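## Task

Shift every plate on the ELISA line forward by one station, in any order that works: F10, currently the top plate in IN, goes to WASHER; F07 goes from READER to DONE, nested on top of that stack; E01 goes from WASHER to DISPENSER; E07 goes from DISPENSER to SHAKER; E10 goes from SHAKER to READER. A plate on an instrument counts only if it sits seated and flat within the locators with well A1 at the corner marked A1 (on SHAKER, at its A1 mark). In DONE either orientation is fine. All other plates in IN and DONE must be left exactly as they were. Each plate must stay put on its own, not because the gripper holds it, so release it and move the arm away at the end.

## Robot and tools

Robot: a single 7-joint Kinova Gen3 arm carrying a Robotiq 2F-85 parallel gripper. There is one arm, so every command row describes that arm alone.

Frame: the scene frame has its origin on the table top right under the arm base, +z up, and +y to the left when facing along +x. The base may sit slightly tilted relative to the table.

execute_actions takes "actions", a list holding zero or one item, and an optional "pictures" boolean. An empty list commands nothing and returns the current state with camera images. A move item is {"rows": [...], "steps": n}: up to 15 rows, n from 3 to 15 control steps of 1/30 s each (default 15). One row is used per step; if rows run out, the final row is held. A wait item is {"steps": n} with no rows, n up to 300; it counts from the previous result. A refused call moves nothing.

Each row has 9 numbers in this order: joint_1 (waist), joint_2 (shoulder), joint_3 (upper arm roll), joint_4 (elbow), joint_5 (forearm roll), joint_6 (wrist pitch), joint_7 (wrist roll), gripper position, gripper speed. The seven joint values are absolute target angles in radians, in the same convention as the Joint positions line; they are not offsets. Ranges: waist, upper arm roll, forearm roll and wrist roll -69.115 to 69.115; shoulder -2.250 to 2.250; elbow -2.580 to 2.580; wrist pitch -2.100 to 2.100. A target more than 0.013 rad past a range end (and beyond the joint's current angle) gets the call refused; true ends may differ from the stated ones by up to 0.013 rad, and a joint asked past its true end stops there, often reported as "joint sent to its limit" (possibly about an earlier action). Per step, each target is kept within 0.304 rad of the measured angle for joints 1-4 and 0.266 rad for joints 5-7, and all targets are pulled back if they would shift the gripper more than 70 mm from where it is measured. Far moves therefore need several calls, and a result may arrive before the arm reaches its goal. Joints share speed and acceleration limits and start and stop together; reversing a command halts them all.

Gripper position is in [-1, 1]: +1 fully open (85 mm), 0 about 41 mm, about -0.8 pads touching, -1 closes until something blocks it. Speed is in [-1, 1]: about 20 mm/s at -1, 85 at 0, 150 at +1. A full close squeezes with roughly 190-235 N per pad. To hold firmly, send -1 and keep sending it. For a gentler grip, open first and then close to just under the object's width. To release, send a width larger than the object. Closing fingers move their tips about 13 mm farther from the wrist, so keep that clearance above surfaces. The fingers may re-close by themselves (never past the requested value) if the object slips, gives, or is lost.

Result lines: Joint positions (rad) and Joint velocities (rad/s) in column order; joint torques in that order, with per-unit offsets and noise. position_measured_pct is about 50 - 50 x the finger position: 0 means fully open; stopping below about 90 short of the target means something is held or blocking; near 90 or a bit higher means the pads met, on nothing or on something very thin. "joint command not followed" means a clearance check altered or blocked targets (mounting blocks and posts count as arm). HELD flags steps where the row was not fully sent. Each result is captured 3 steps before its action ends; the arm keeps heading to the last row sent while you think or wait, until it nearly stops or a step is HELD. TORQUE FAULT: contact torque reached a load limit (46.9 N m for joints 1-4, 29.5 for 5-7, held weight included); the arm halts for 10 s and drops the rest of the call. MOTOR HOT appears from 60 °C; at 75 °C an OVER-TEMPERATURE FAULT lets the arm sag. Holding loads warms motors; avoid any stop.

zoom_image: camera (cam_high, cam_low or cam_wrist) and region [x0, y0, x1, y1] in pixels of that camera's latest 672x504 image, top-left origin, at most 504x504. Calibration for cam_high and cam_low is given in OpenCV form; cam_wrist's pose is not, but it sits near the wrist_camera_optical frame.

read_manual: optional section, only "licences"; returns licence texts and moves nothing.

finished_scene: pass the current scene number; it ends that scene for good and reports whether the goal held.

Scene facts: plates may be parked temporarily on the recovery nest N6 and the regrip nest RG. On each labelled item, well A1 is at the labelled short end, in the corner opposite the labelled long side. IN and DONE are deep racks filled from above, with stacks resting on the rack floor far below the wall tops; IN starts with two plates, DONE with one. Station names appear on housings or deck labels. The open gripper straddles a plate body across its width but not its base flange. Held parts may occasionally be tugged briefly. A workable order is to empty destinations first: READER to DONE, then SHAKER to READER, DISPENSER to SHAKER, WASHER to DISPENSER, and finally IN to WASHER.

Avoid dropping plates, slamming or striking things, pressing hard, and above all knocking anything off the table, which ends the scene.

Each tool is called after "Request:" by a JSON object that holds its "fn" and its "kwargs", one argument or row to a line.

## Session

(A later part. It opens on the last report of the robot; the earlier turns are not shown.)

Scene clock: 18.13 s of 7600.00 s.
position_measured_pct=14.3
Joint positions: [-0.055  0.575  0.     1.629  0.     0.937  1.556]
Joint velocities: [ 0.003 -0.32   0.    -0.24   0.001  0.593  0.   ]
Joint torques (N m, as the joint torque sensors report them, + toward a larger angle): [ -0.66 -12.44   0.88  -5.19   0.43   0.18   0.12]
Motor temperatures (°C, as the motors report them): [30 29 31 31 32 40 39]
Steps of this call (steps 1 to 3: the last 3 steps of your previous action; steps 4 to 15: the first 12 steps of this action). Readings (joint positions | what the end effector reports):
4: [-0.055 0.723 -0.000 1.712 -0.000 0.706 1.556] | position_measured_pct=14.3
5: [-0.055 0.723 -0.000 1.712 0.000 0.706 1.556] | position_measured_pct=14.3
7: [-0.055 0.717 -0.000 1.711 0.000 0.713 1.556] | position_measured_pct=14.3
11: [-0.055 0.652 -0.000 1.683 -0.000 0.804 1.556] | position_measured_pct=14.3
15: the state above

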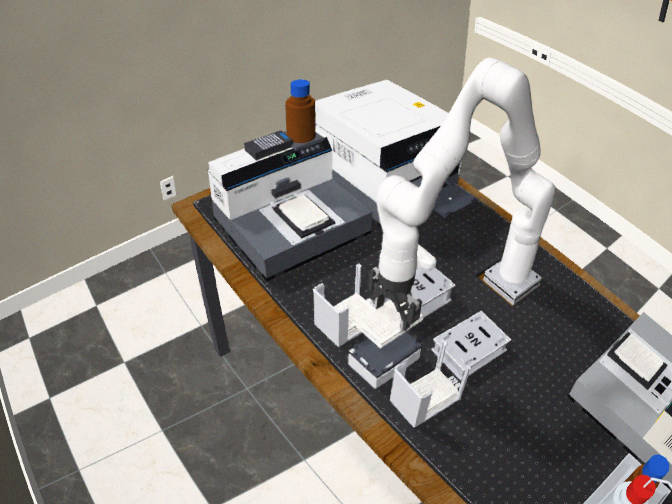

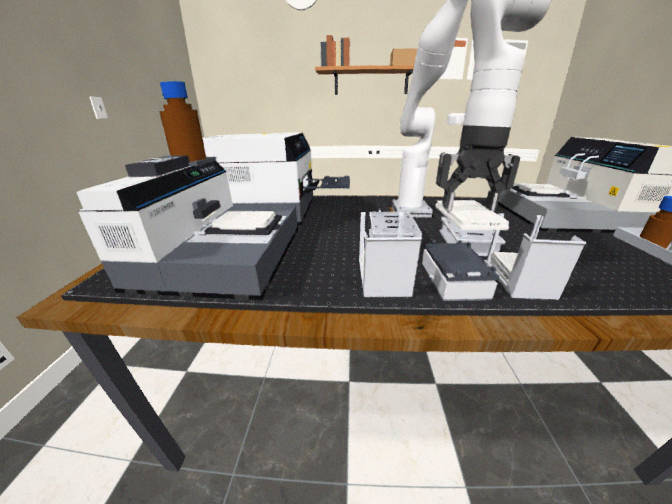

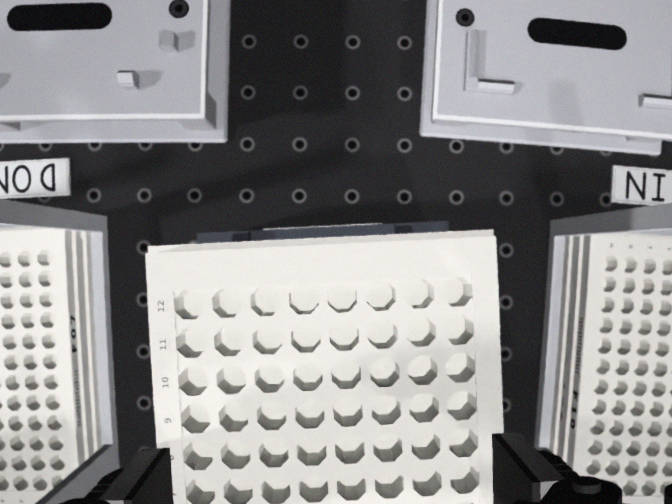

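Same hold. To reader.

Request:
{"fn": "execute_actions", "kwargs": {
  "actions": [
    {"rows":[[0.0,0.3,0,1.9,0,0.9416,1.65,-1,-0.5]],"steps":13}
  ]
}}

Request:
{"fn": "execute_actions", "kwargs": {
  "actions": [
    {"rows":[[1.4655,0.1,0,2.17,0,0.8716,3.03,-1,-0.5]],"steps":15}
  ]
}}

Request:
{"fn": "execute_actions", "kwargs": {
  "actions": [
    {"steps":30}
  ]
}}

Request:
{"fn": "execute_actions", "kwargs": {
  "actions": [
    {"rows":[[1.4655,0.18,0,2.25,0,0.7116,3.03,-1,-0.5],[1.4655,0.18,0,2.25,0,0.7116,3.03,-1,-0.5],[1.4655,0.18,0,2.25,0,0.7116,3.03,-1,-0.5],[1.4655,0.18,0,2.25,0,0.7116,3.03,-1,-0.5],[1.4655,0.18,0,2.25,0,0.7116,3.03,-1,-0.5],[1.4655,0.257,0,2.2985,0,0.5861,3.03,-1,-0.5]],"steps":15}
  ]
}}

Request:
{"fn": "execute_actions", "kwargs": {
  "actions": [
    {"steps":8}
  ],
  "pictures": true
}}

Scene clock: 18.60 s of 7600.00 s.
position_measured_pct=14.3
Joint positions: [-0.014  0.366  0.     1.825  0.     0.946  1.625]
Joint velocities: [ 0.15  -0.7    0.006  0.818  0.002 -0.029  0.278]
Joint torques (N m, as the joint torque sensors report them, + toward a larger angle): [ -1.66 -12.44   1.    -7.84  -0.05  -0.51  -0.17]
Motor temperatures (°C, as the motors report them): [30 29 31 31 32 40 39]
Steps of this call (steps 1 to 3: the last 3 steps of your previous action; step 4: the robot went on to your last target; steps 5 to 14: the first 10 steps of this action). Readings (joint positions | what the end effector reports):
5: [-0.055 0.561 -0.000 1.621 -0.000 0.961 1.556] | position_measured_pct=14.3
6: [-0.054 0.555 -0.000 1.626 -0.000 0.959 1.558] | position_measured_pct=14.3
8: [-0.048 0.528 -0.001 1.652 -0.000 0.955 1.566] | position_measured_pct=14.3
12: [-0.026 0.420 -0.000 1.764 -0.000 0.948 1.604] | position_measured_pct=14.3
14: the state above

Scene clock: 19.10 s of 7600.00 s.
position_measured_pct=14.3
Joint positions: [ 0.298  0.159 -0.     2.091 -0.     0.894  1.905]
Joint velocities: [ 1.108 -0.263  0.001  0.369  0.001 -0.103  0.96 ]
Joint torques (N m, as the joint torque sensors report them, + toward a larger angle): [-0.45 -9.96  0.3  -7.06 -0.04  0.14 -0.31]
Motor temperatures (°C, as the motors report them): [30 29 31 31 32 40 39]
Steps of this call (steps 1 to 3: the last 3 steps of your previous action; steps 4 to 15: the first 12 steps of this action). Readings (joint positions | what the end effector reports):
4: [-0.001 0.309 0.000 1.895 0.000 0.943 1.649] | position_measured_pct=14.3
5: [0.007 0.297 -0.001 1.907 -0.001 0.940 1.655] | position_measured_pct=14.3
7: [0.039 0.265 -0.002 1.944 -0.001 0.933 1.681] | position_measured_pct=14.3
11: [0.157 0.203 -0.001 2.029 -0.000 0.911 1.783] | position_measured_pct=14.3
15: the state above

Scene clock: 20.10 s of 7600.00 s.
position_measured_pct=14.3
Joint positions: [1.434 0.1   0.001 2.17  0.001 0.872 2.992]
Joint velocities: [ 0.434 -0.002  0.009  0.005  0.004  0.001  0.762]
Joint torques (N m, as the joint torque sensors report them, + toward a larger angle): [-2.12 -8.86 -0.93 -6.62  0.04 -0.21 -0.07]
Motor temperatures (°C, as the motors report them): [30 29 31 31 32 40 39]
Kept back: nothing.
Steps of this call (steps 1 to 3: the last 3 steps of your previous action; steps 4 to 30: the robot went on to your last target). Readings (joint positions | what the end effector reports):
1: [0.335 0.151 -0.000 2.103 -0.000 0.890 1.937] | position_measured_pct=14.3
2: [0.373 0.144 -0.000 2.113 -0.000 0.887 1.970] | position_measured_pct=14.3
4: [0.451 0.132 -0.000 2.129 -0.000 0.883 2.038] | position_measured_pct=14.3
8: [0.612 0.116 0.000 2.151 0.000 0.877 2.179] | position_measured_pct=14.3
30: the state above

Scene clock: 20.50 s of 7600.00 s.
position_measured_pct=14.3
Joint positions: [ 1.465  0.251 -0.     2.297 -0.     0.59   3.03 ]
Joint velocities: [ 0.008  0.034 -0.001  0.049  0.001 -0.123 -0.   ]
Joint torques (N m, as the joint torque sensors report them, + toward a larger angle): [ -0.21 -12.28   0.67  -5.62  -0.16   0.12   0.13]
Motor temperatures (°C, as the motors report them): [30 29 31 31 32 40 39]
Steps of this call (steps 1 to 12: the first 12 steps of this action). Readings (joint positions | what the end effector reports):
1: [1.446 0.101 0.001 2.170 0.001 0.871 3.013] | position_measured_pct=14.3
2: [1.452 0.107 0.001 2.174 0.001 0.863 3.024] | position_measured_pct=14.3
4: [1.457 0.134 0.001 2.198 0.000 0.816 3.029] | position_measured_pct=14.3
8: [1.463 0.208 0.000 2.263 0.000 0.673 3.030] | position_measured_pct=14.3
12: the state above

Scene clock: 20.77 s of 7600.00 s.
position_measured_pct=14.3
Joint positions: [1.465 0.256 0.    2.298 0.    0.586 3.03 ]
Joint velocities: [ 0.     0.007  0.     0.     0.    -0.     0.002]
Joint torques (N m, as the joint torque sensors report them, + toward a larger angle): [ -0.35 -10.05   0.89  -5.14   0.09  -0.14  -0.22]
Motor temperatures (°C, as the motors report them): [30 29 31 31 32 40 39]
Kept back: nothing.
Steps of this call (steps 1 to 3: the last 3 steps of your previous action; steps 4 to 8: the robot went on to your last target). Readings (joint positions | what the end effector reports):
1: [1.465 0.251 -0.000 2.298 -0.000 0.588 3.030] | position_measured_pct=14.3
2: [1.465 0.253 0.000 2.298 0.000 0.587 3.030] | position_measured_pct=14.3
4: [1.465 0.254 0.000 2.298 0.000 0.586 3.030] | position_measured_pct=14.3
8: the state above

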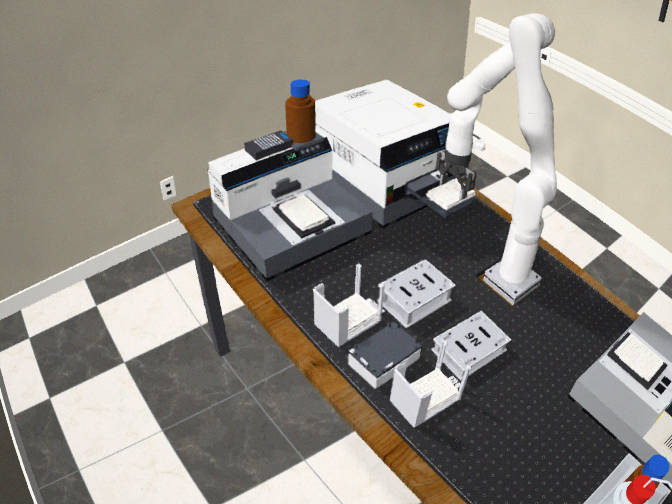

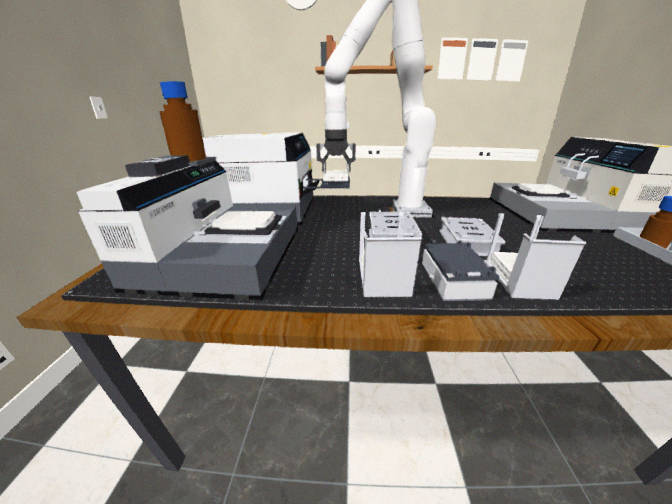

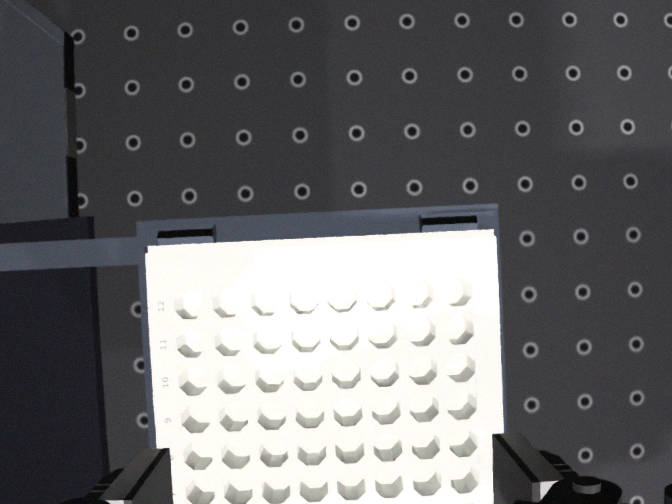

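Request:
{"fn": "execute_actions", "kwargs": {
  "actions": [
    {"rows":[[1.4655,0.263,0,2.3008,0,0.5778,3.03,-1,-0.5],[1.4655,0.269,0,2.304,0,0.5686,3.03,-1,-0.5],[1.4655,0.2756,0,2.3074,0,0.5586,3.03,-1,-0.5],[1.4655,0.2798,0,2.3094,0,0.5524,3.03,-1,-0.5],[1.4655,0.284,0,2.3115,0,0.5461,3.03,-1,-0.5],[1.4655,0.2868,0,2.3129,0,0.5419,3.03,-1,-0.5],[1.4655,0.2896,0,2.3142,0,0.5378,3.03,-1,-0.5],[1.4655,0.2924,0,2.3156,0,0.5336,3.03,-1,-0.5],[1.4655,0.2952,0,2.317,0,0.5294,3.03,-1,-0.5],[1.4655,0.2975,0,2.3181,0,0.526,3.03,-1,-0.5]],"steps":15}
  ]
}}

Request:
{"fn": "execute_actions", "kwargs": {
  "actions": [
    {"steps":6}
  ],
  "pictures": true
}}

Scene clock: 21.37 s of 7600.00 s.
position_measured_pct=14.3
Joint positions: [ 1.465  0.295 -0.     2.317  0.     0.528  3.03 ]
Joint velocities: [-0.001 -0.012 -0.     0.003 -0.    -0.013  0.   ]
Joint torques (N m, as the joint torque sensors report them, + toward a larger angle): [-0.63 -7.12  0.92 -4.36 -0.16 -0.82 -0.13]
Motor temperatures (°C, as the motors report them): [30 29 31 31 32 40 39]
Steps of this call (steps 1 to 6: the robot went on to your last target; steps 7 to 18: the first 12 steps of this action). Readings (joint positions | what the end effector reports):
7: [1.465 0.258 0.000 2.299 -0.000 0.585 3.030] | position_measured_pct=14.3
8: [1.466 0.262 0.000 2.300 0.000 0.581 3.030] | position_measured_pct=14.3
10: [1.466 0.272 0.000 2.305 0.000 0.566 3.030] | position_measured_pct=14.3
14: [1.465 0.287 -0.000 2.313 0.000 0.541 3.030] | position_measured_pct=14.3
18: the state above

Scene clock: 21.57 s of 7600.00 s.
position_measured_pct=14.3
Joint positions: [1.465 0.295 0.    2.318 0.    0.527 3.03 ]
Joint velocities: [ 0.001  0.001 -0.    -0.    -0.001  0.     0.   ]
Joint torques (N m, as the joint torque sensors report them, + toward a larger angle): [-0.28 -8.17  0.67 -3.95 -0.14 -0.82 -0.08]
Motor temperatures (°C, as the motors report them): [30 29 31 31 32 40 39]
Kept back: nothing.
Steps of this call (steps 1 to 3: the last 3 steps of your previous action; steps 4 to 6: the robot went on to your last target). Readings (joint positions | what the end effector reports):
1: [1.465 0.295 0.000 2.317 0.000 0.527 3.030] | position_measured_pct=14.3
2: [1.465 0.295 0.000 2.318 0.000 0.527 3.030] | position_measured_pct=14.3
4: [1.465 0.295 0.000 2.318 0.000 0.527 3.030] | position_measured_pct=14.3
6: the state above

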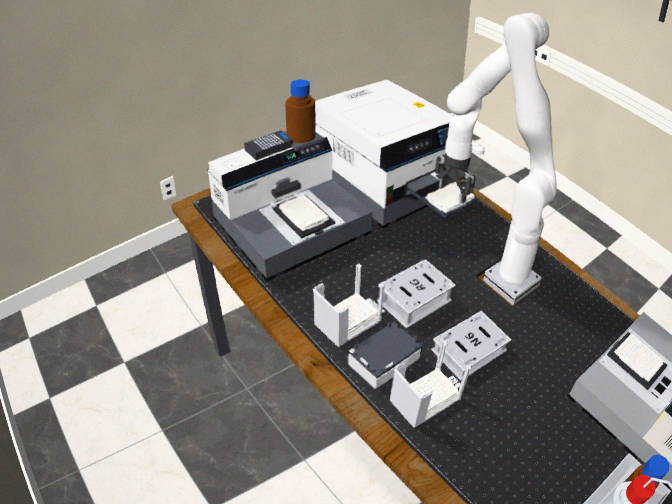

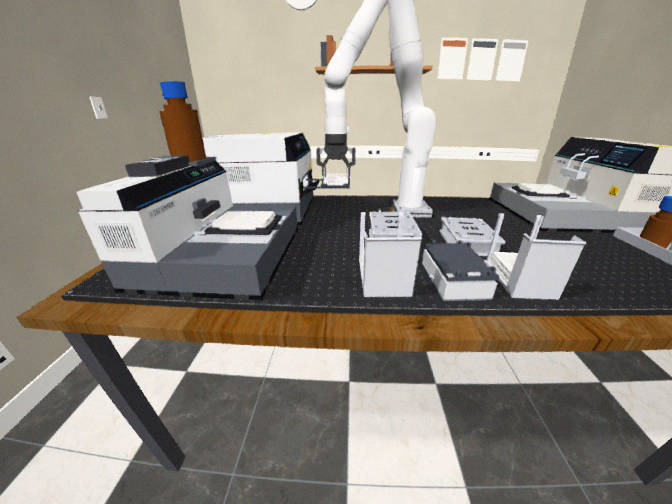

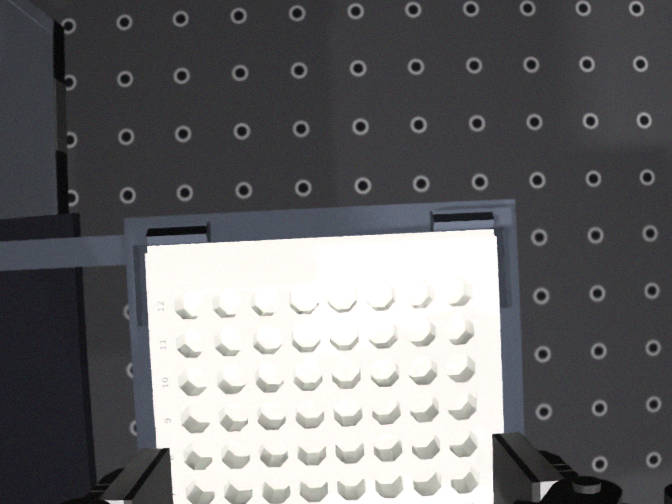

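Request:
{"fn": "execute_actions", "kwargs": {
  "actions": [
    {"rows":[[1.4655,0.2975,0,2.3181,0,0.526,3.03,1,-0.3]],"steps":13}
  ]
}}

Request:
{"fn": "execute_actions", "kwargs": {
  "actions": [
    {"rows":[[1.4655,0.284,0,2.3115,0,0.5461,3.03,1,0],[1.4655,0.269,0,2.304,0,0.5686,3.03,1,0],[1.4655,0.257,0,2.2985,0,0.5861,3.03,1,0],[1.4655,0.18,0,2.25,0,0.7116,3.03,1,0]],"steps":11}
  ]
}}

Request:
{"fn": "execute_actions", "kwargs": {
  "actions": [
    {"rows":[[0.848,0.0941,0,2.0618,0,0.9857,3.99,1,0]],"steps":15}
  ]
}}

Request:
{"fn": "execute_actions", "kwargs": {
  "actions": [
    {"steps":8}
  ]
}}

Request:
{"fn": "execute_actions", "kwargs": {
  "actions": [
    {"rows":[[0.848,0.3,0,1.76,0,1.0816,3.99,1,0]],"steps":10}
  ]
}}

Request:
{"fn": "execute_actions", "kwargs": {
  "actions": [
    {"rows":[[0.848,0.5,0,1.45,0,1.1916,3.99,1,0]],"steps":10}
  ]
}}

Request:
{"fn": "execute_actions", "kwargs": {
  "actions": [
    {"rows":[[0.848,0.7106,0,1.0976,0,1.3334,3.99,1,0]],"steps":15}
  ]
}}

Request:
{"fn": "execute_actions", "kwargs": {
  "actions": [
    {"steps":12}
  ],
  "pictures": true
}}

Scene clock: 22.23 s of 7600.00 s.
position_measured_pct=0.8
Joint positions: [ 1.465  0.297 -0.     2.318 -0.     0.526  3.03 ]
Joint velocities: [-0.001  0.001 -0.001  0.001  0.     0.    -0.001]
Joint torques (N m, as the joint torque sensors report them, + toward a larger angle): [ -0.49 -10.2    0.81  -4.67  -0.01  -0.14  -0.14]
Motor temperatures (°C, as the motors report them): [30 29 31 31 32 40 39]
Steps of this call (steps 1 to 10: the robot went on to your last target; steps 11 to 20: the first 10 steps of this action). Readings (joint positions | what the end effector reports):
11: [1.465 0.295 0.000 2.318 0.000 0.527 3.030] | position_measured_pct=14.3
12: [1.465 0.295 0.000 2.318 0.000 0.527 3.030] | position_measured_pct=14.3
14: [1.465 0.296 0.000 2.318 0.000 0.526 3.030] | position_measured_pct=10.7
18: [1.465 0.297 -0.000 2.318 0.000 0.526 3.030] | position_measured_pct=2.4
20: the state above

Scene clock: 22.60 s of 7600.00 s.
position_measured_pct=0.0
Joint positions: [1.466 0.198 0.    2.263 0.    0.679 3.03 ]
Joint velocities: [ 0.001 -0.332  0.    -0.266  0.001  0.679  0.001]
Joint torques (N m, as the joint torque sensors report them, + toward a larger angle): [-0.99 -7.15  0.87 -4.04 -0.03  0.08  0.1 ]
Motor temperatures (°C, as the motors report them): [30 29 31 31 32 40 39]
Steps of this call (steps 1 to 3: the last 3 steps of your previous action; steps 4 to 11: the first 8 steps of this action). Readings (joint positions | what the end effector reports):
4: [1.465 0.296 -0.000 2.318 0.000 0.527 3.030] | position_measured_pct=0.0
5: [1.465 0.290 -0.000 2.316 -0.000 0.534 3.030] | position_measured_pct=0.0
7: [1.465 0.268 -0.000 2.305 -0.000 0.564 3.030] | position_measured_pct=0.0
11: the state above

Scene clock: 23.10 s of 7600.00 s.
position_measured_pct=0.0
Joint positions: [1.158 0.12  0.001 2.116 0.    0.905 3.288]
Joint velocities: [-1.153 -0.126 -0.001 -0.282 -0.001  0.415  1.008]
Joint torques (N m, as the joint torque sensors report them, + toward a larger angle): [-0.64 -9.13 -0.07 -6.52 -0.16  0.48  0.04]
Motor temperatures (°C, as the motors report them): [30 29 31 31 32 40 39]
Steps of this call (steps 1 to 3: the last 3 steps of your previous action; steps 4 to 15: the first 12 steps of this action). Readings (joint positions | what the end effector reports):
4: [1.464 0.184 0.000 2.250 0.000 0.712 3.030] | position_measured_pct=0.0
5: [1.458 0.181 0.001 2.247 0.000 0.716 3.034] | position_measured_pct=0.0
7: [1.428 0.172 0.001 2.231 0.001 0.738 3.056] | position_measured_pct=0.0
11: [1.307 0.142 0.001 2.167 0.001 0.831 3.157] | position_measured_pct=0.0
15: the state above

Scene clock: 23.37 s of 7600.00 s.
position_measured_pct=0.0
Joint positions: [ 0.918  0.1   -0.001  2.072 -0.     0.971  3.596]
Joint velocities: [-0.438 -0.035  0.006 -0.07   0.004  0.107  1.213]
Joint torques (N m, as the joint torque sensors report them, + toward a larger angle): [ 0.36 -8.76  1.47 -7.45  0.52 -0.16  0.28]
Motor temperatures (°C, as the motors report them): [30 29 31 31 32 40 39]
Kept back: nothing.
Steps of this call (steps 1 to 3: the last 3 steps of your previous action; steps 4 to 8: the robot went on to your last target). Readings (joint positions | what the end effector reports):
1: [1.119 0.116 0.000 2.108 0.000 0.918 3.322] | position_measured_pct=0.0
2: [1.080 0.113 0.000 2.100 0.000 0.929 3.357] | position_measured_pct=0.0
4: [1.007 0.107 -0.000 2.087 -0.000 0.948 3.434] | position_measured_pct=0.0
8: the state above

Scene clock: 23.60 s of 7600.00 s.
position_measured_pct=0.0
Joint positions: [ 0.87   0.173 -0.     1.955 -0.     1.026  3.828]
Joint velocities: [-0.127  0.705  0.002 -1.075  0.     0.33   0.92 ]
Joint torques (N m, as the joint torque sensors report them, + toward a larger angle): [-0.48 -8.92  0.18 -8.94 -0.28 -0.61  0.18]
Motor temperatures (°C, as the motors report them): [30 29 31 31 32 40 39]
Steps of this call (steps 1 to 7: the first 7 steps of this action). Readings (joint positions | what the end effector reports):
1: [0.905 0.099 -0.001 2.069 -0.000 0.974 3.637] | position_measured_pct=0.0
2: [0.895 0.102 -0.001 2.064 -0.000 0.979 3.676] | position_measured_pct=0.0
4: [0.884 0.120 -0.000 2.037 -0.000 0.994 3.737] | position_measured_pct=0.0
7: the state above

Scene clock: 23.93 s of 7600.00 s.
position_measured_pct=0.0
Joint positions: [ 0.85   0.414 -0.     1.593 -0.     1.143  3.979]
Joint velocities: [-0.019  0.653 -0.001 -1.127  0.001  0.376  0.091]
Joint torques (N m, as the joint torque sensors report them, + toward a larger angle): [ -0.5  -16.     0.91  -8.13   0.08  -0.31  -0.19]
Motor temperatures (°C, as the motors report them): [30 29 31 31 32 40 39]
Steps of this call (steps 1 to 3: the last 3 steps of your previous action; steps 4 to 10: the first 7 steps of this action). Readings (joint positions | what the end effector reports):
4: [0.855 0.260 -0.000 1.820 -0.000 1.064 3.939] | position_measured_pct=0.0
5: [0.854 0.283 -0.000 1.788 -0.000 1.074 3.955] | position_measured_pct=0.0
7: [0.852 0.341 -0.000 1.711 -0.000 1.101 3.968] | position_measured_pct=0.0
10: the state above

Scene clock: 24.43 s of 7600.00 s.
position_measured_pct=0.0
Joint positions: [ 0.848  0.695 -0.     1.12   0.     1.325  3.99 ]
Joint velocities: [ 0.     0.226 -0.001 -0.442  0.     0.169  0.001]
Joint torques (N m, as the joint torque sensors report them, + toward a larger angle): [ -0.33 -22.24   0.69  -8.17  -0.08   0.    -0.03]
Motor temperatures (°C, as the motors report them): [30 29 31 31 32 40 39]
Steps of this call (steps 1 to 3: the last 3 steps of your previous action; steps 4 to 15: the first 12 steps of this action). Readings (joint positions | what the end effector reports):
4: [0.848 0.480 -0.000 1.479 -0.000 1.182 3.988] | position_measured_pct=0.0
5: [0.848 0.496 -0.000 1.454 -0.000 1.191 3.988] | position_measured_pct=0.0
7: [0.848 0.542 0.000 1.390 -0.000 1.217 3.989] | position_measured_pct=0.0
11: [0.848 0.642 -0.000 1.224 -0.000 1.285 3.990] | position_measured_pct=0.0
15: the state above

Scene clock: 24.83 s of 7600.00 s.
position_measured_pct=0.0
Joint positions: [ 0.848  0.71  -0.     1.098  0.     1.333  3.99 ]
Joint velocities: [ 0.002  0.004 -0.001 -0.001  0.    -0.     0.001]
Joint torques (N m, as the joint torque sensors report them, + toward a larger angle): [  0.06 -21.77   0.89  -8.51   0.1   -0.16  -0.24]
Motor temperatures (°C, as the motors report them): [30 29 31 31 32 40 39]
Kept back: nothing.
Steps of this call (steps 1 to 3: the last 3 steps of your previous action; steps 4 to 12: the robot went on to your last target). Readings (joint positions | what the end effector reports):
1: [0.848 0.701 -0.000 1.109 0.000 1.329 3.990] | position_measured_pct=0.0
2: [0.848 0.704 -0.000 1.102 0.000 1.332 3.990] | position_measured_pct=0.0
4: [0.848 0.706 -0.000 1.099 -0.000 1.333 3.990] | position_measured_pct=0.0
8: [0.848 0.709 0.000 1.098 0.000 1.333 3.990] | position_measured_pct=0.0
12: the state above

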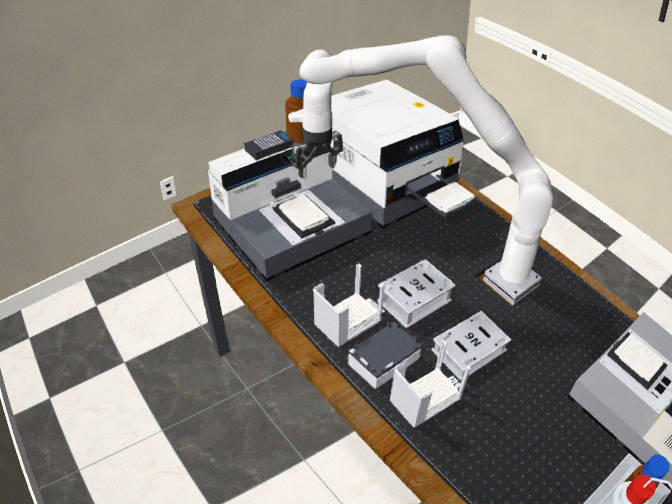

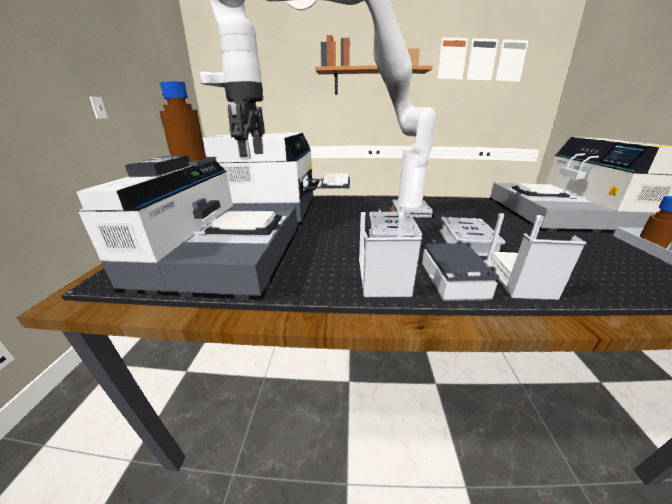

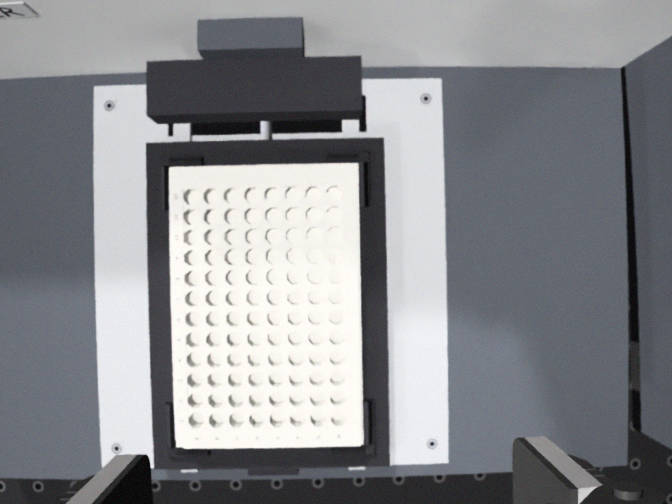

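Request:
{"fn": "execute_actions", "kwargs": {
  "actions": [
    {"rows":[[0.8537,0.9005,0,1.0486,0,1.1925,3.967,1,0]],"steps":15}
  ]
}}

Request:
{"fn": "execute_actions", "kwargs": {
  "actions": [
    {"steps":10}
  ],
  "pictures": true
}}

Scene clock: 25.43 s of 7600.00 s.
position_measured_pct=0.0
Joint positions: [ 0.853  0.895 -0.     1.052  0.     1.194  3.967]
Joint velocities: [ 0.002  0.083 -0.    -0.017  0.    -0.079 -0.013]
Joint torques (N m, as the joint torque sensors report them, + toward a larger angle): [ -0.44 -29.18   1.18  -9.9    0.4   -0.41  -0.02]
Motor temperatures (°C, as the motors report them): [30 29 31 31 32 40 39]
Steps of this call (steps 1 to 6: the robot went on to your last target; steps 7 to 18: the first 12 steps of this action). Readings (joint positions | what the end effector reports):
7: [0.848 0.712 -0.000 1.097 -0.000 1.333 3.990] | position_measured_pct=0.0
8: [0.848 0.717 0.000 1.095 -0.000 1.330 3.989] | position_measured_pct=0.0
10: [0.849 0.744 0.000 1.088 -0.000 1.311 3.986] | position_measured_pct=0.0
14: [0.852 0.843 0.000 1.063 0.000 1.237 3.974] | position_measured_pct=0.0
18: the state above

Scene clock: 25.77 s of 7600.00 s.
position_measured_pct=0.0
Joint positions: [0.854 0.9   0.    1.049 0.    1.192 3.967]
Joint velocities: [ 0.     0.003 -0.001 -0.001  0.     0.    -0.   ]
Joint torques (N m, as the joint torque sensors report them, + toward a larger angle): [ -0.49 -23.49   1.04  -8.46   0.12  -0.1   -0.09]
Motor temperatures (°C, as the motors report them): [30 29 31 31 32 40 39]
Kept back: nothing.
Steps of this call (steps 1 to 3: the last 3 steps of your previous action; steps 4 to 10: the robot went on to your last target). Readings (joint positions | what the end effector reports):
1: [0.853 0.897 -0.000 1.051 0.000 1.193 3.967] | position_measured_pct=0.0
2: [0.854 0.897 -0.000 1.050 0.000 1.193 3.967] | position_measured_pct=0.0
4: [0.854 0.899 -0.000 1.049 0.000 1.192 3.967] | position_measured_pct=0.0
8: [0.854 0.900 0.000 1.049 0.000 1.192 3.967] | position_measured_pct=0.0
10: the state above

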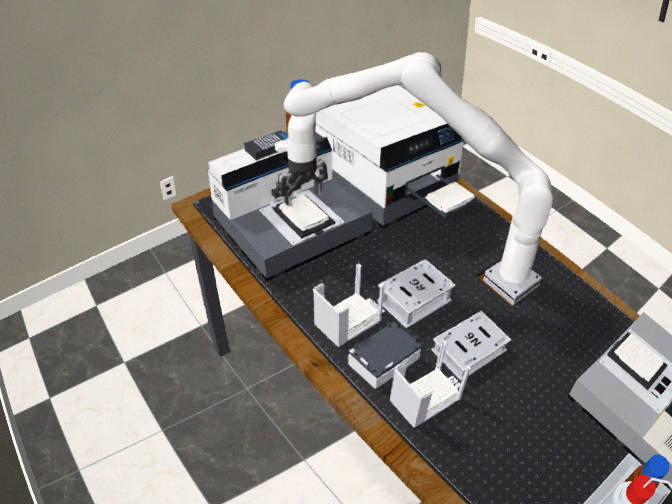

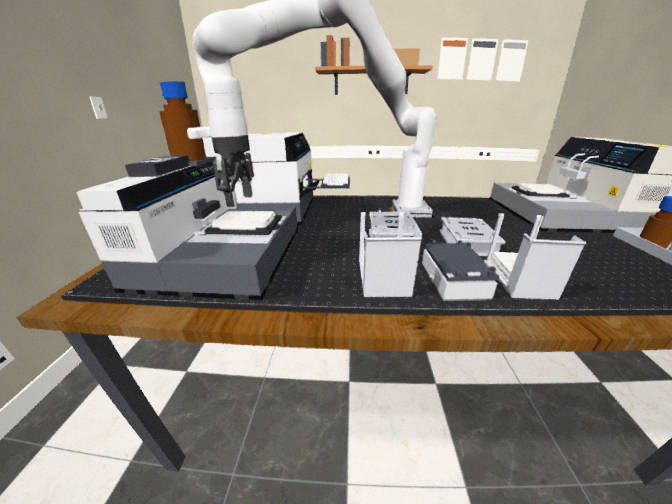

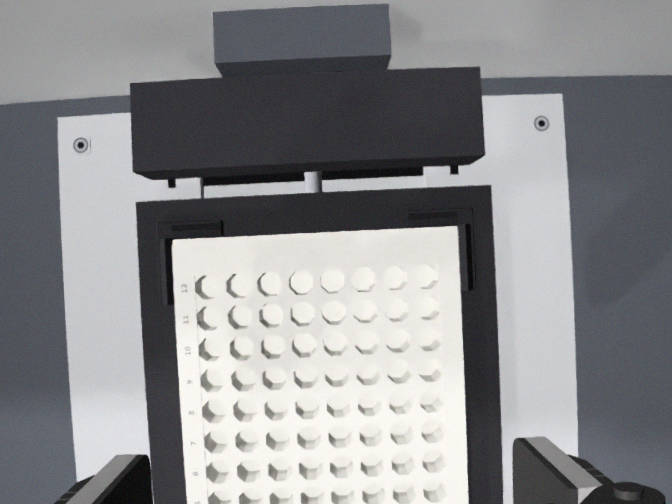

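Request:
{"fn": "execute_actions", "kwargs": {
  "actions": [
    {"rows":[[0.8539,0.9363,0,1.0681,0,1.1372,3.964,1,0]],"steps":15}
  ],
  "pictures": true
}}

Scene clock: 26.30 s of 7600.00 s.
position_measured_pct=0.0
Joint positions: [0.854 0.936 0.    1.068 0.    1.137 3.964]
Joint velocities: [-0.001  0.002  0.001 -0.002 -0.    -0.    -0.001]
Joint torques (N m, as the joint torque sensors report them, + toward a larger angle): [  0.07 -23.43   1.08  -7.76  -0.03  -0.13  -0.12]
Motor temperatures (°C, as the motors report them): [30 29 31 31 32 40 39]
Steps of this call (steps 1 to 4: the robot went on to your last target; steps 5 to 16: the first 12 steps of this action). Readings (joint positions | what the end effector reports):
5: [0.854 0.901 0.000 1.049 -0.000 1.192 3.967] | position_measured_pct=0.0
6: [0.854 0.906 0.000 1.051 0.000 1.185 3.967] | position_measured_pct=0.0
8: [0.854 0.926 0.000 1.061 0.000 1.153 3.965] | position_measured_pct=0.0
12: [0.854 0.936 -0.000 1.069 -0.000 1.138 3.964] | position_measured_pct=0.0
16: the state above

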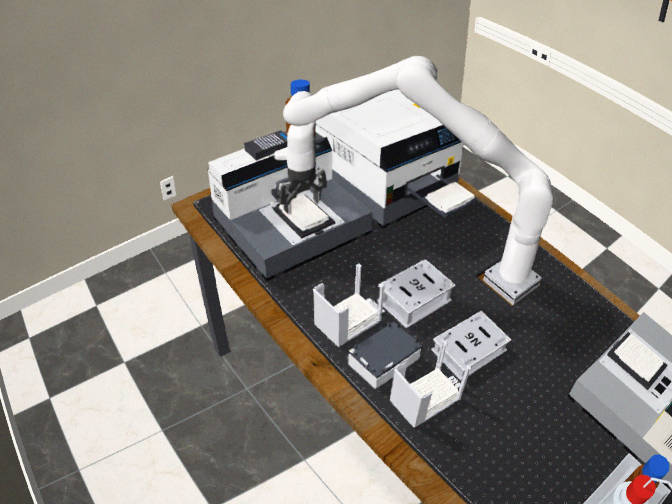

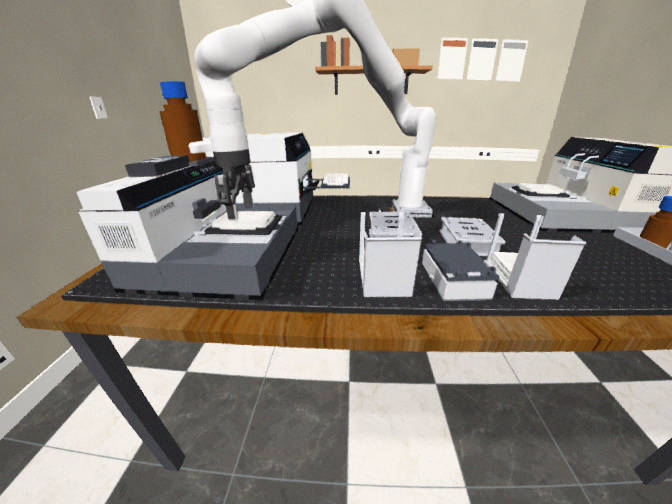

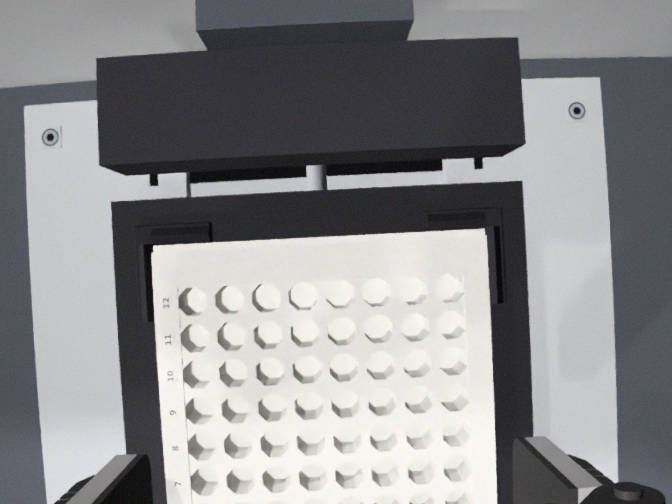

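Request:
{"fn": "execute_actions", "kwargs": {
  "actions": [
    {"rows":[[0.8539,0.9406,0,1.0679,0,1.1331,3.964,1,0],[0.8539,0.9436,0,1.0704,0,1.1276,3.964,1,0],[0.8539,0.9466,0,1.0729,0,1.1221,3.964,1,0],[0.8539,0.9496,0,1.0754,0,1.1166,3.964,1,0]],"steps":10}
  ]
}}

Request:
{"fn": "execute_actions", "kwargs": {
  "actions": [
    {"rows":[[0.8539,0.9496,0,1.0754,0,1.1166,3.964,-1,-0.5],[0.8539,0.9492,0,1.0751,0,1.1173,3.964,-1,-0.5],[0.8539,0.9488,0,1.0748,0,1.118,3.964,-1,-0.5],[0.8539,0.9484,0,1.0744,0,1.1188,3.964,-1,-0.5],[0.8539,0.948,0,1.0741,0,1.1195,3.964,-1,-0.5],[0.8539,0.9476,0,1.0738,0,1.1202,3.964,-1,-0.5],[0.8539,0.9472,0,1.0735,0,1.1209,3.964,-1,-0.5],[0.8539,0.9468,0,1.0732,0,1.1216,3.964,-1,-0.5],[0.8539,0.9464,0,1.0728,0,1.1224,3.964,-1,-0.5],[0.8539,0.946,0,1.0725,0,1.1231,3.964,-1,-0.5],[0.8539,0.9456,0,1.0722,0,1.1238,3.964,-1,-0.5],[0.8539,0.9453,0,1.0719,0,1.1244,3.964,-1,-0.5],[0.8539,0.945,0,1.0716,0,1.125,3.964,-1,-0.5]],"steps":15}
  ]
}}

Request:
{"fn": "execute_actions", "kwargs": {
  "actions": [
    {"rows":[[0.8539,0.945,0,1.0716,0,1.125,3.964,-1,-0.5],[0.8539,0.945,0,1.0716,0,1.125,3.964,-1,-0.5],[0.8539,0.9376,0,1.0654,0,1.1386,3.964,-1,-0.5],[0.8539,0.927,0,1.055,0,1.1596,3.964,-1,-0.5],[0.8539,0.915,0,1.045,0,1.1816,3.964,-1,-0.5],[0.8539,0.9,0,1.045,0,1.1966,3.964,-1,-0.5],[0.8539,0.72,0,1.27,0,1.1516,3.964,-1,-0.5]],"steps":15}
  ]
}}

Request:
{"fn": "execute_actions", "kwargs": {
  "actions": [
    {"rows":[[0.8539,0.55,0,1.55,0,1.0416,3.9,-1,-0.5]],"steps":15}
  ],
  "pictures": true
}}

Scene clock: 26.87 s of 7600.00 s.
position_measured_pct=0.0
Joint positions: [ 0.854  0.949 -0.     1.075 -0.     1.117  3.964]
Joint velocities: [ 0.     0.007 -0.001  0.005 -0.    -0.017 -0.001]
Joint torques (N m, as the joint torque sensors report them, + toward a larger angle): [ -0.43 -24.41   1.17  -7.68   0.53  -0.42  -0.44]
Motor temperatures (°C, as the motors report them): [30 29 31 31 32 40 39]
Steps of this call (steps 1 to 3: the last 3 steps of your previous action; steps 4 to 10: the robot went on to your last target; steps 11 to 17: the first 7 steps of this action). Readings (joint positions | what the end effector reports):
11: [0.854 0.937 0.000 1.068 -0.000 1.137 3.964] | position_measured_pct=0.0
12: [0.854 0.939 0.000 1.068 0.000 1.134 3.964] | position_measured_pct=0.0
14: [0.854 0.945 0.000 1.071 0.000 1.125 3.964] | position_measured_pct=0.0
17: the state above

Scene clock: 27.37 s of 7600.00 s.
position_measured_pct=12.7
Joint positions: [0.854 0.945 0.    1.072 0.    1.124 3.964]
Joint velocities: [-0.001 -0.009  0.001 -0.009  0.     0.018 -0.   ]
Joint torques (N m, as the joint torque sensors report them, + toward a larger angle): [ -0.34 -23.31   0.63  -7.71   0.41   0.07  -0.32]
Motor temperatures (°C, as the motors report them): [30 29 31 31 32 40 39]
Steps of this call (steps 1 to 3: the last 3 steps of your previous action; steps 4 to 15: the first 12 steps of this action). Readings (joint positions | what the end effector reports):
4: [0.854 0.950 -0.000 1.075 0.000 1.117 3.964] | position_measured_pct=0.0
5: [0.854 0.949 -0.000 1.075 0.000 1.117 3.964] | position_measured_pct=0.4
7: [0.854 0.949 -0.000 1.075 0.000 1.118 3.964] | position_measured_pct=2.8
11: [0.854 0.947 0.000 1.073 0.000 1.121 3.964] | position_measured_pct=8.7
15: the state above

Scene clock: 27.87 s of 7600.00 s.
position_measured_pct=14.7
Joint positions: [ 0.854  0.803 -0.     1.106  0.     1.173  3.964]
Joint velocities: [-0.    -0.691  0.001  0.714 -0.    -0.128  0.001]
Joint torques (N m, as the joint torque sensors report them, + toward a larger angle): [ -0.31 -15.93   1.09  -5.1   -0.06   0.2    0.17]
Motor temperatures (°C, as the motors report them): [30 29 31 31 32 40 39]
Steps of this call (steps 1 to 3: the last 3 steps of your previous action; steps 4 to 15: the first 12 steps of this action). Readings (joint positions | what the end effector reports):
4: [0.854 0.945 0.000 1.072 0.000 1.125 3.964] | position_measured_pct=14.7
5: [0.854 0.945 0.000 1.072 -0.000 1.125 3.964] | position_measured_pct=14.7
7: [0.854 0.941 -0.000 1.069 -0.000 1.133 3.964] | position_measured_pct=14.7
11: [0.854 0.899 -0.000 1.053 -0.000 1.181 3.964] | position_measured_pct=14.7
15: the state above

Scene clock: 28.37 s of 7600.00 s.
position_measured_pct=14.7
Joint positions: [ 0.854  0.558  0.     1.544 -0.     1.045  3.902]
Joint velocities: [-0.    -0.09   0.     0.171  0.    -0.085 -0.063]
Joint torques (N m, as the joint torque sensors report them, + toward a larger angle): [ -0.62 -15.74   0.89  -8.15   0.3   -0.46   0.12]
Motor temperatures (°C, as the motors report them): [30 29 31 31 32 40 39]
Steps of this call (steps 1 to 3: the last 3 steps of your previous action; steps 4 to 15: the first 12 steps of this action). Readings (joint positions | what the end effector reports):
4: [0.854 0.738 0.000 1.222 0.000 1.158 3.964] | position_measured_pct=14.7
5: [0.854 0.724 0.000 1.252 0.000 1.152 3.963] | position_measured_pct=14.7
7: [0.854 0.685 -0.000 1.327 0.000 1.136 3.958] | position_measured_pct=14.7
11: [0.854 0.596 0.000 1.476 -0.000 1.079 3.927] | position_measured_pct=14.7
15: the state above

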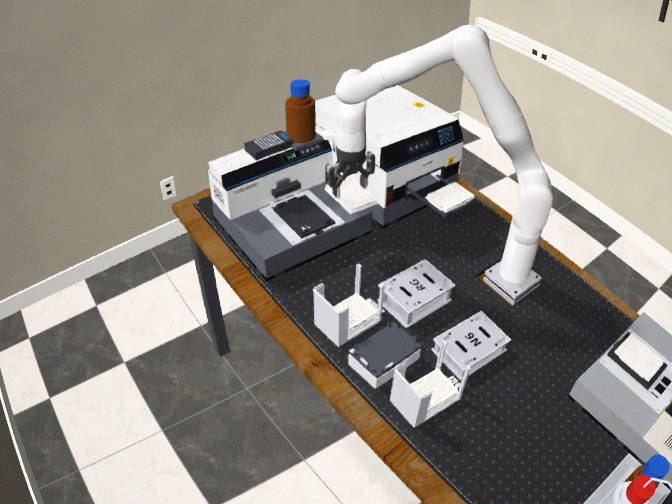

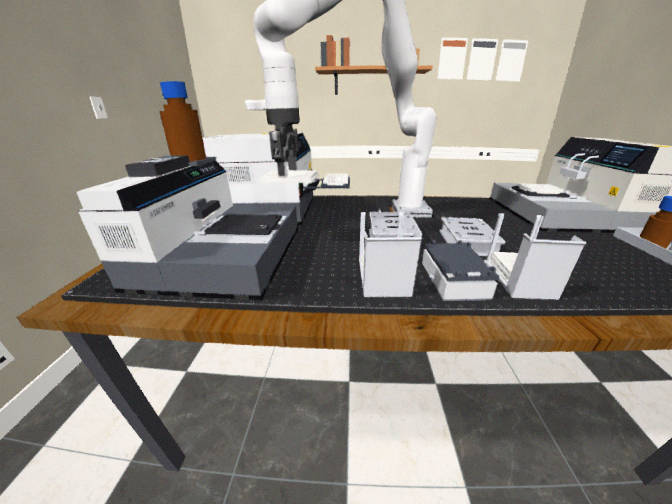

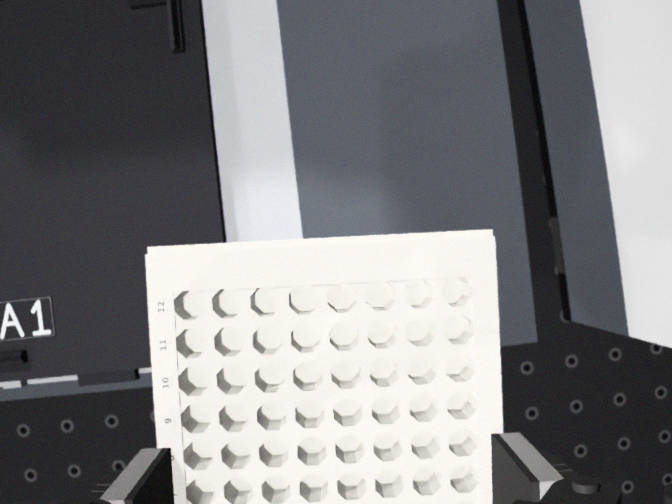

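A1 at +y end consistent. To shaker.

Request:
{"fn": "execute_actions", "kwargs": {
  "actions": [
    {"rows":[[-0.0551,0.54,0,1.59,0,1.0116,1.556,-1,-0.5]],"steps":15}
  ]
}}

Request:
{"fn": "execute_actions", "kwargs": {
  "actions": [
    {"steps":55}
  ]
}}

Request:
{"fn": "execute_actions", "kwargs": {
  "actions": [
    {"rows":[[-0.0551,0.698,0,1.7036,0,0.74,1.556,-1,-0.5]],"steps":15}
  ]
}}

Request:
{"fn": "execute_actions", "kwargs": {
  "actions": [
    {"steps":8}
  ],
  "pictures": true
}}

Scene clock: 28.87 s of 7600.00 s.
position_measured_pct=14.7
Joint positions: [0.594 0.545 0.001 1.574 0.    1.023 3.679]
Joint velocities: [-0.874 -0.013  0.     0.051 -0.    -0.04  -0.765]
Joint torques (N m, as the joint torque sensors report them, + toward a larger angle): [ -0.5  -17.9    0.69  -7.77   0.13   0.01  -0.5 ]
Motor temperatures (°C, as the motors report them): [30 29 31 31 32 40 39]
Steps of this call (steps 1 to 3: the last 3 steps of your previous action; steps 4 to 15: the first 12 steps of this action). Readings (joint positions | what the end effector reports):
4: [0.853 0.553 0.000 1.550 0.000 1.042 3.900] | position_measured_pct=14.7
5: [0.847 0.552 0.002 1.550 0.001 1.041 3.896] | position_measured_pct=14.7
7: [0.819 0.550 0.003 1.554 0.001 1.039 3.874] | position_measured_pct=14.7
11: [0.710 0.547 0.001 1.566 0.000 1.029 3.781] | position_measured_pct=14.7
15: the state above

Scene clock: 30.70 s of 7600.00 s.
position_measured_pct=14.7
Joint positions: [-0.055  0.54   0.     1.59   0.     1.012  1.677]
Joint velocities: [ 0.     0.    -0.001  0.001 -0.     0.    -1.219]
Joint torques (N m, as the joint torque sensors report them, + toward a larger angle): [  0.45 -18.02   0.84  -7.35   0.41  -0.14  -0.03]
Motor temperatures (°C, as the motors report them): [30 29 31 31 32 40 39]
Kept back: nothing.
Steps of this call (steps 1 to 3: the last 3 steps of your previous action; steps 4 to 55: the robot went on to your last target). Readings (joint positions | what the end effector reports):
1: [0.565 0.544 0.001 1.576 0.000 1.021 3.654] | position_measured_pct=14.7
2: [0.536 0.544 0.001 1.577 0.000 1.020 3.628] | position_measured_pct=14.7
4: [0.477 0.543 0.001 1.580 0.000 1.018 3.577] | position_measured_pct=14.7
8: [0.360 0.542 0.000 1.583 0.000 1.016 3.474] | position_measured_pct=14.7
55: the state above

Scene clock: 31.10 s of 7600.00 s.
position_measured_pct=14.7
Joint positions: [-0.055  0.694 -0.     1.703 -0.     0.743  1.556]
Joint velocities: [-0.001  0.023  0.001  0.024  0.    -0.067 -0.004]
Joint torques (N m, as the joint torque sensors report them, + toward a larger angle): [ -0.14 -21.98   1.4   -7.73   0.17  -0.07  -0.31]
Motor temperatures (°C, as the motors report them): [30 29 31 31 32 40 39]
Steps of this call (steps 1 to 12: the first 12 steps of this action). Readings (joint positions | what the end effector reports):
1: [-0.055 0.541 0.000 1.590 -0.000 1.011 1.637] | position_measured_pct=14.7
2: [-0.055 0.545 0.000 1.592 -0.000 1.006 1.603] | position_measured_pct=14.7
4: [-0.055 0.571 0.000 1.608 -0.000 0.967 1.567] | position_measured_pct=14.7
8: [-0.055 0.657 -0.000 1.672 0.000 0.816 1.561] | position_measured_pct=14.7
12: the state above

Scene clock: 31.37 s of 7600.00 s.
position_measured_pct=14.7
Joint positions: [-0.055  0.698 -0.     1.704  0.     0.74   1.556]
Joint velocities: [-0.     0.005 -0.     0.    -0.    -0.    -0.001]
Joint torques (N m, as the joint torque sensors report them, + toward a larger angle): [ -0.07 -18.88   0.94  -6.61   0.04   0.12  -0.07]
Motor temperatures (°C, as the motors report them): [30 29 31 31 32 40 39]
Kept back: nothing.
Steps of this call (steps 1 to 3: the last 3 steps of your previous action; steps 4 to 8: the robot went on to your last target). Readings (joint positions | what the end effector reports):
1: [-0.055 0.695 -0.000 1.704 -0.000 0.741 1.556] | position_measured_pct=14.7
2: [-0.055 0.695 -0.000 1.704 -0.000 0.740 1.556] | position_measured_pct=14.7
4: [-0.055 0.697 -0.000 1.704 0.000 0.740 1.556] | position_measured_pct=14.7
8: the state above

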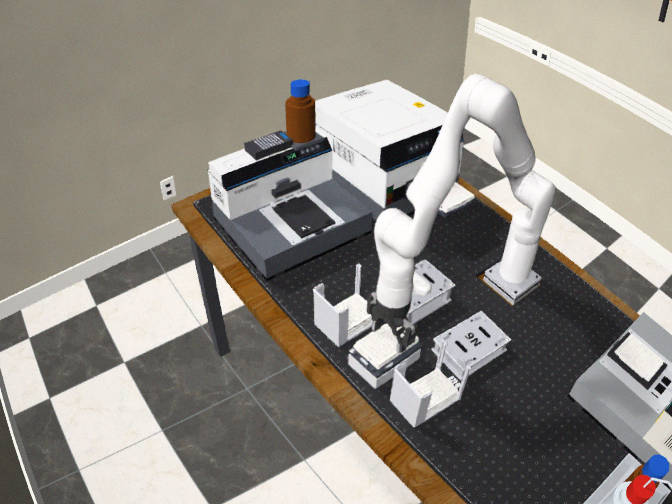

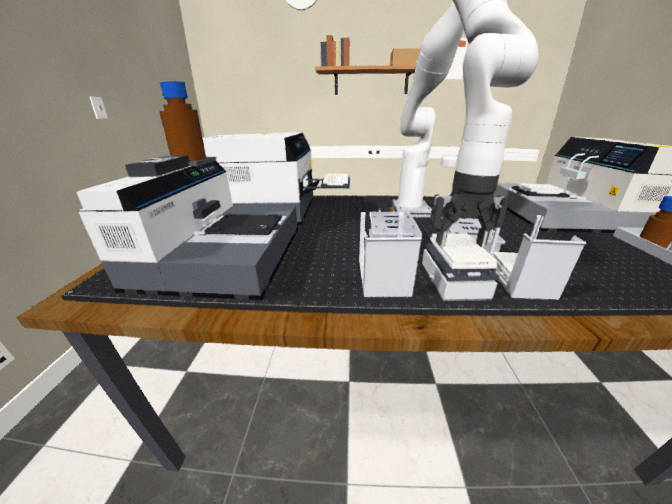

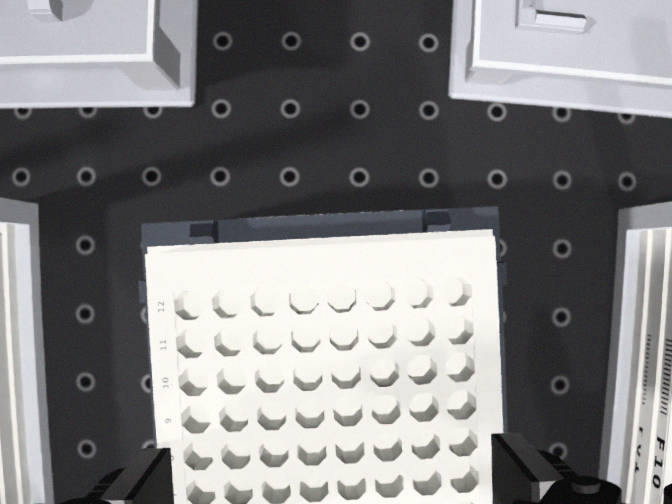

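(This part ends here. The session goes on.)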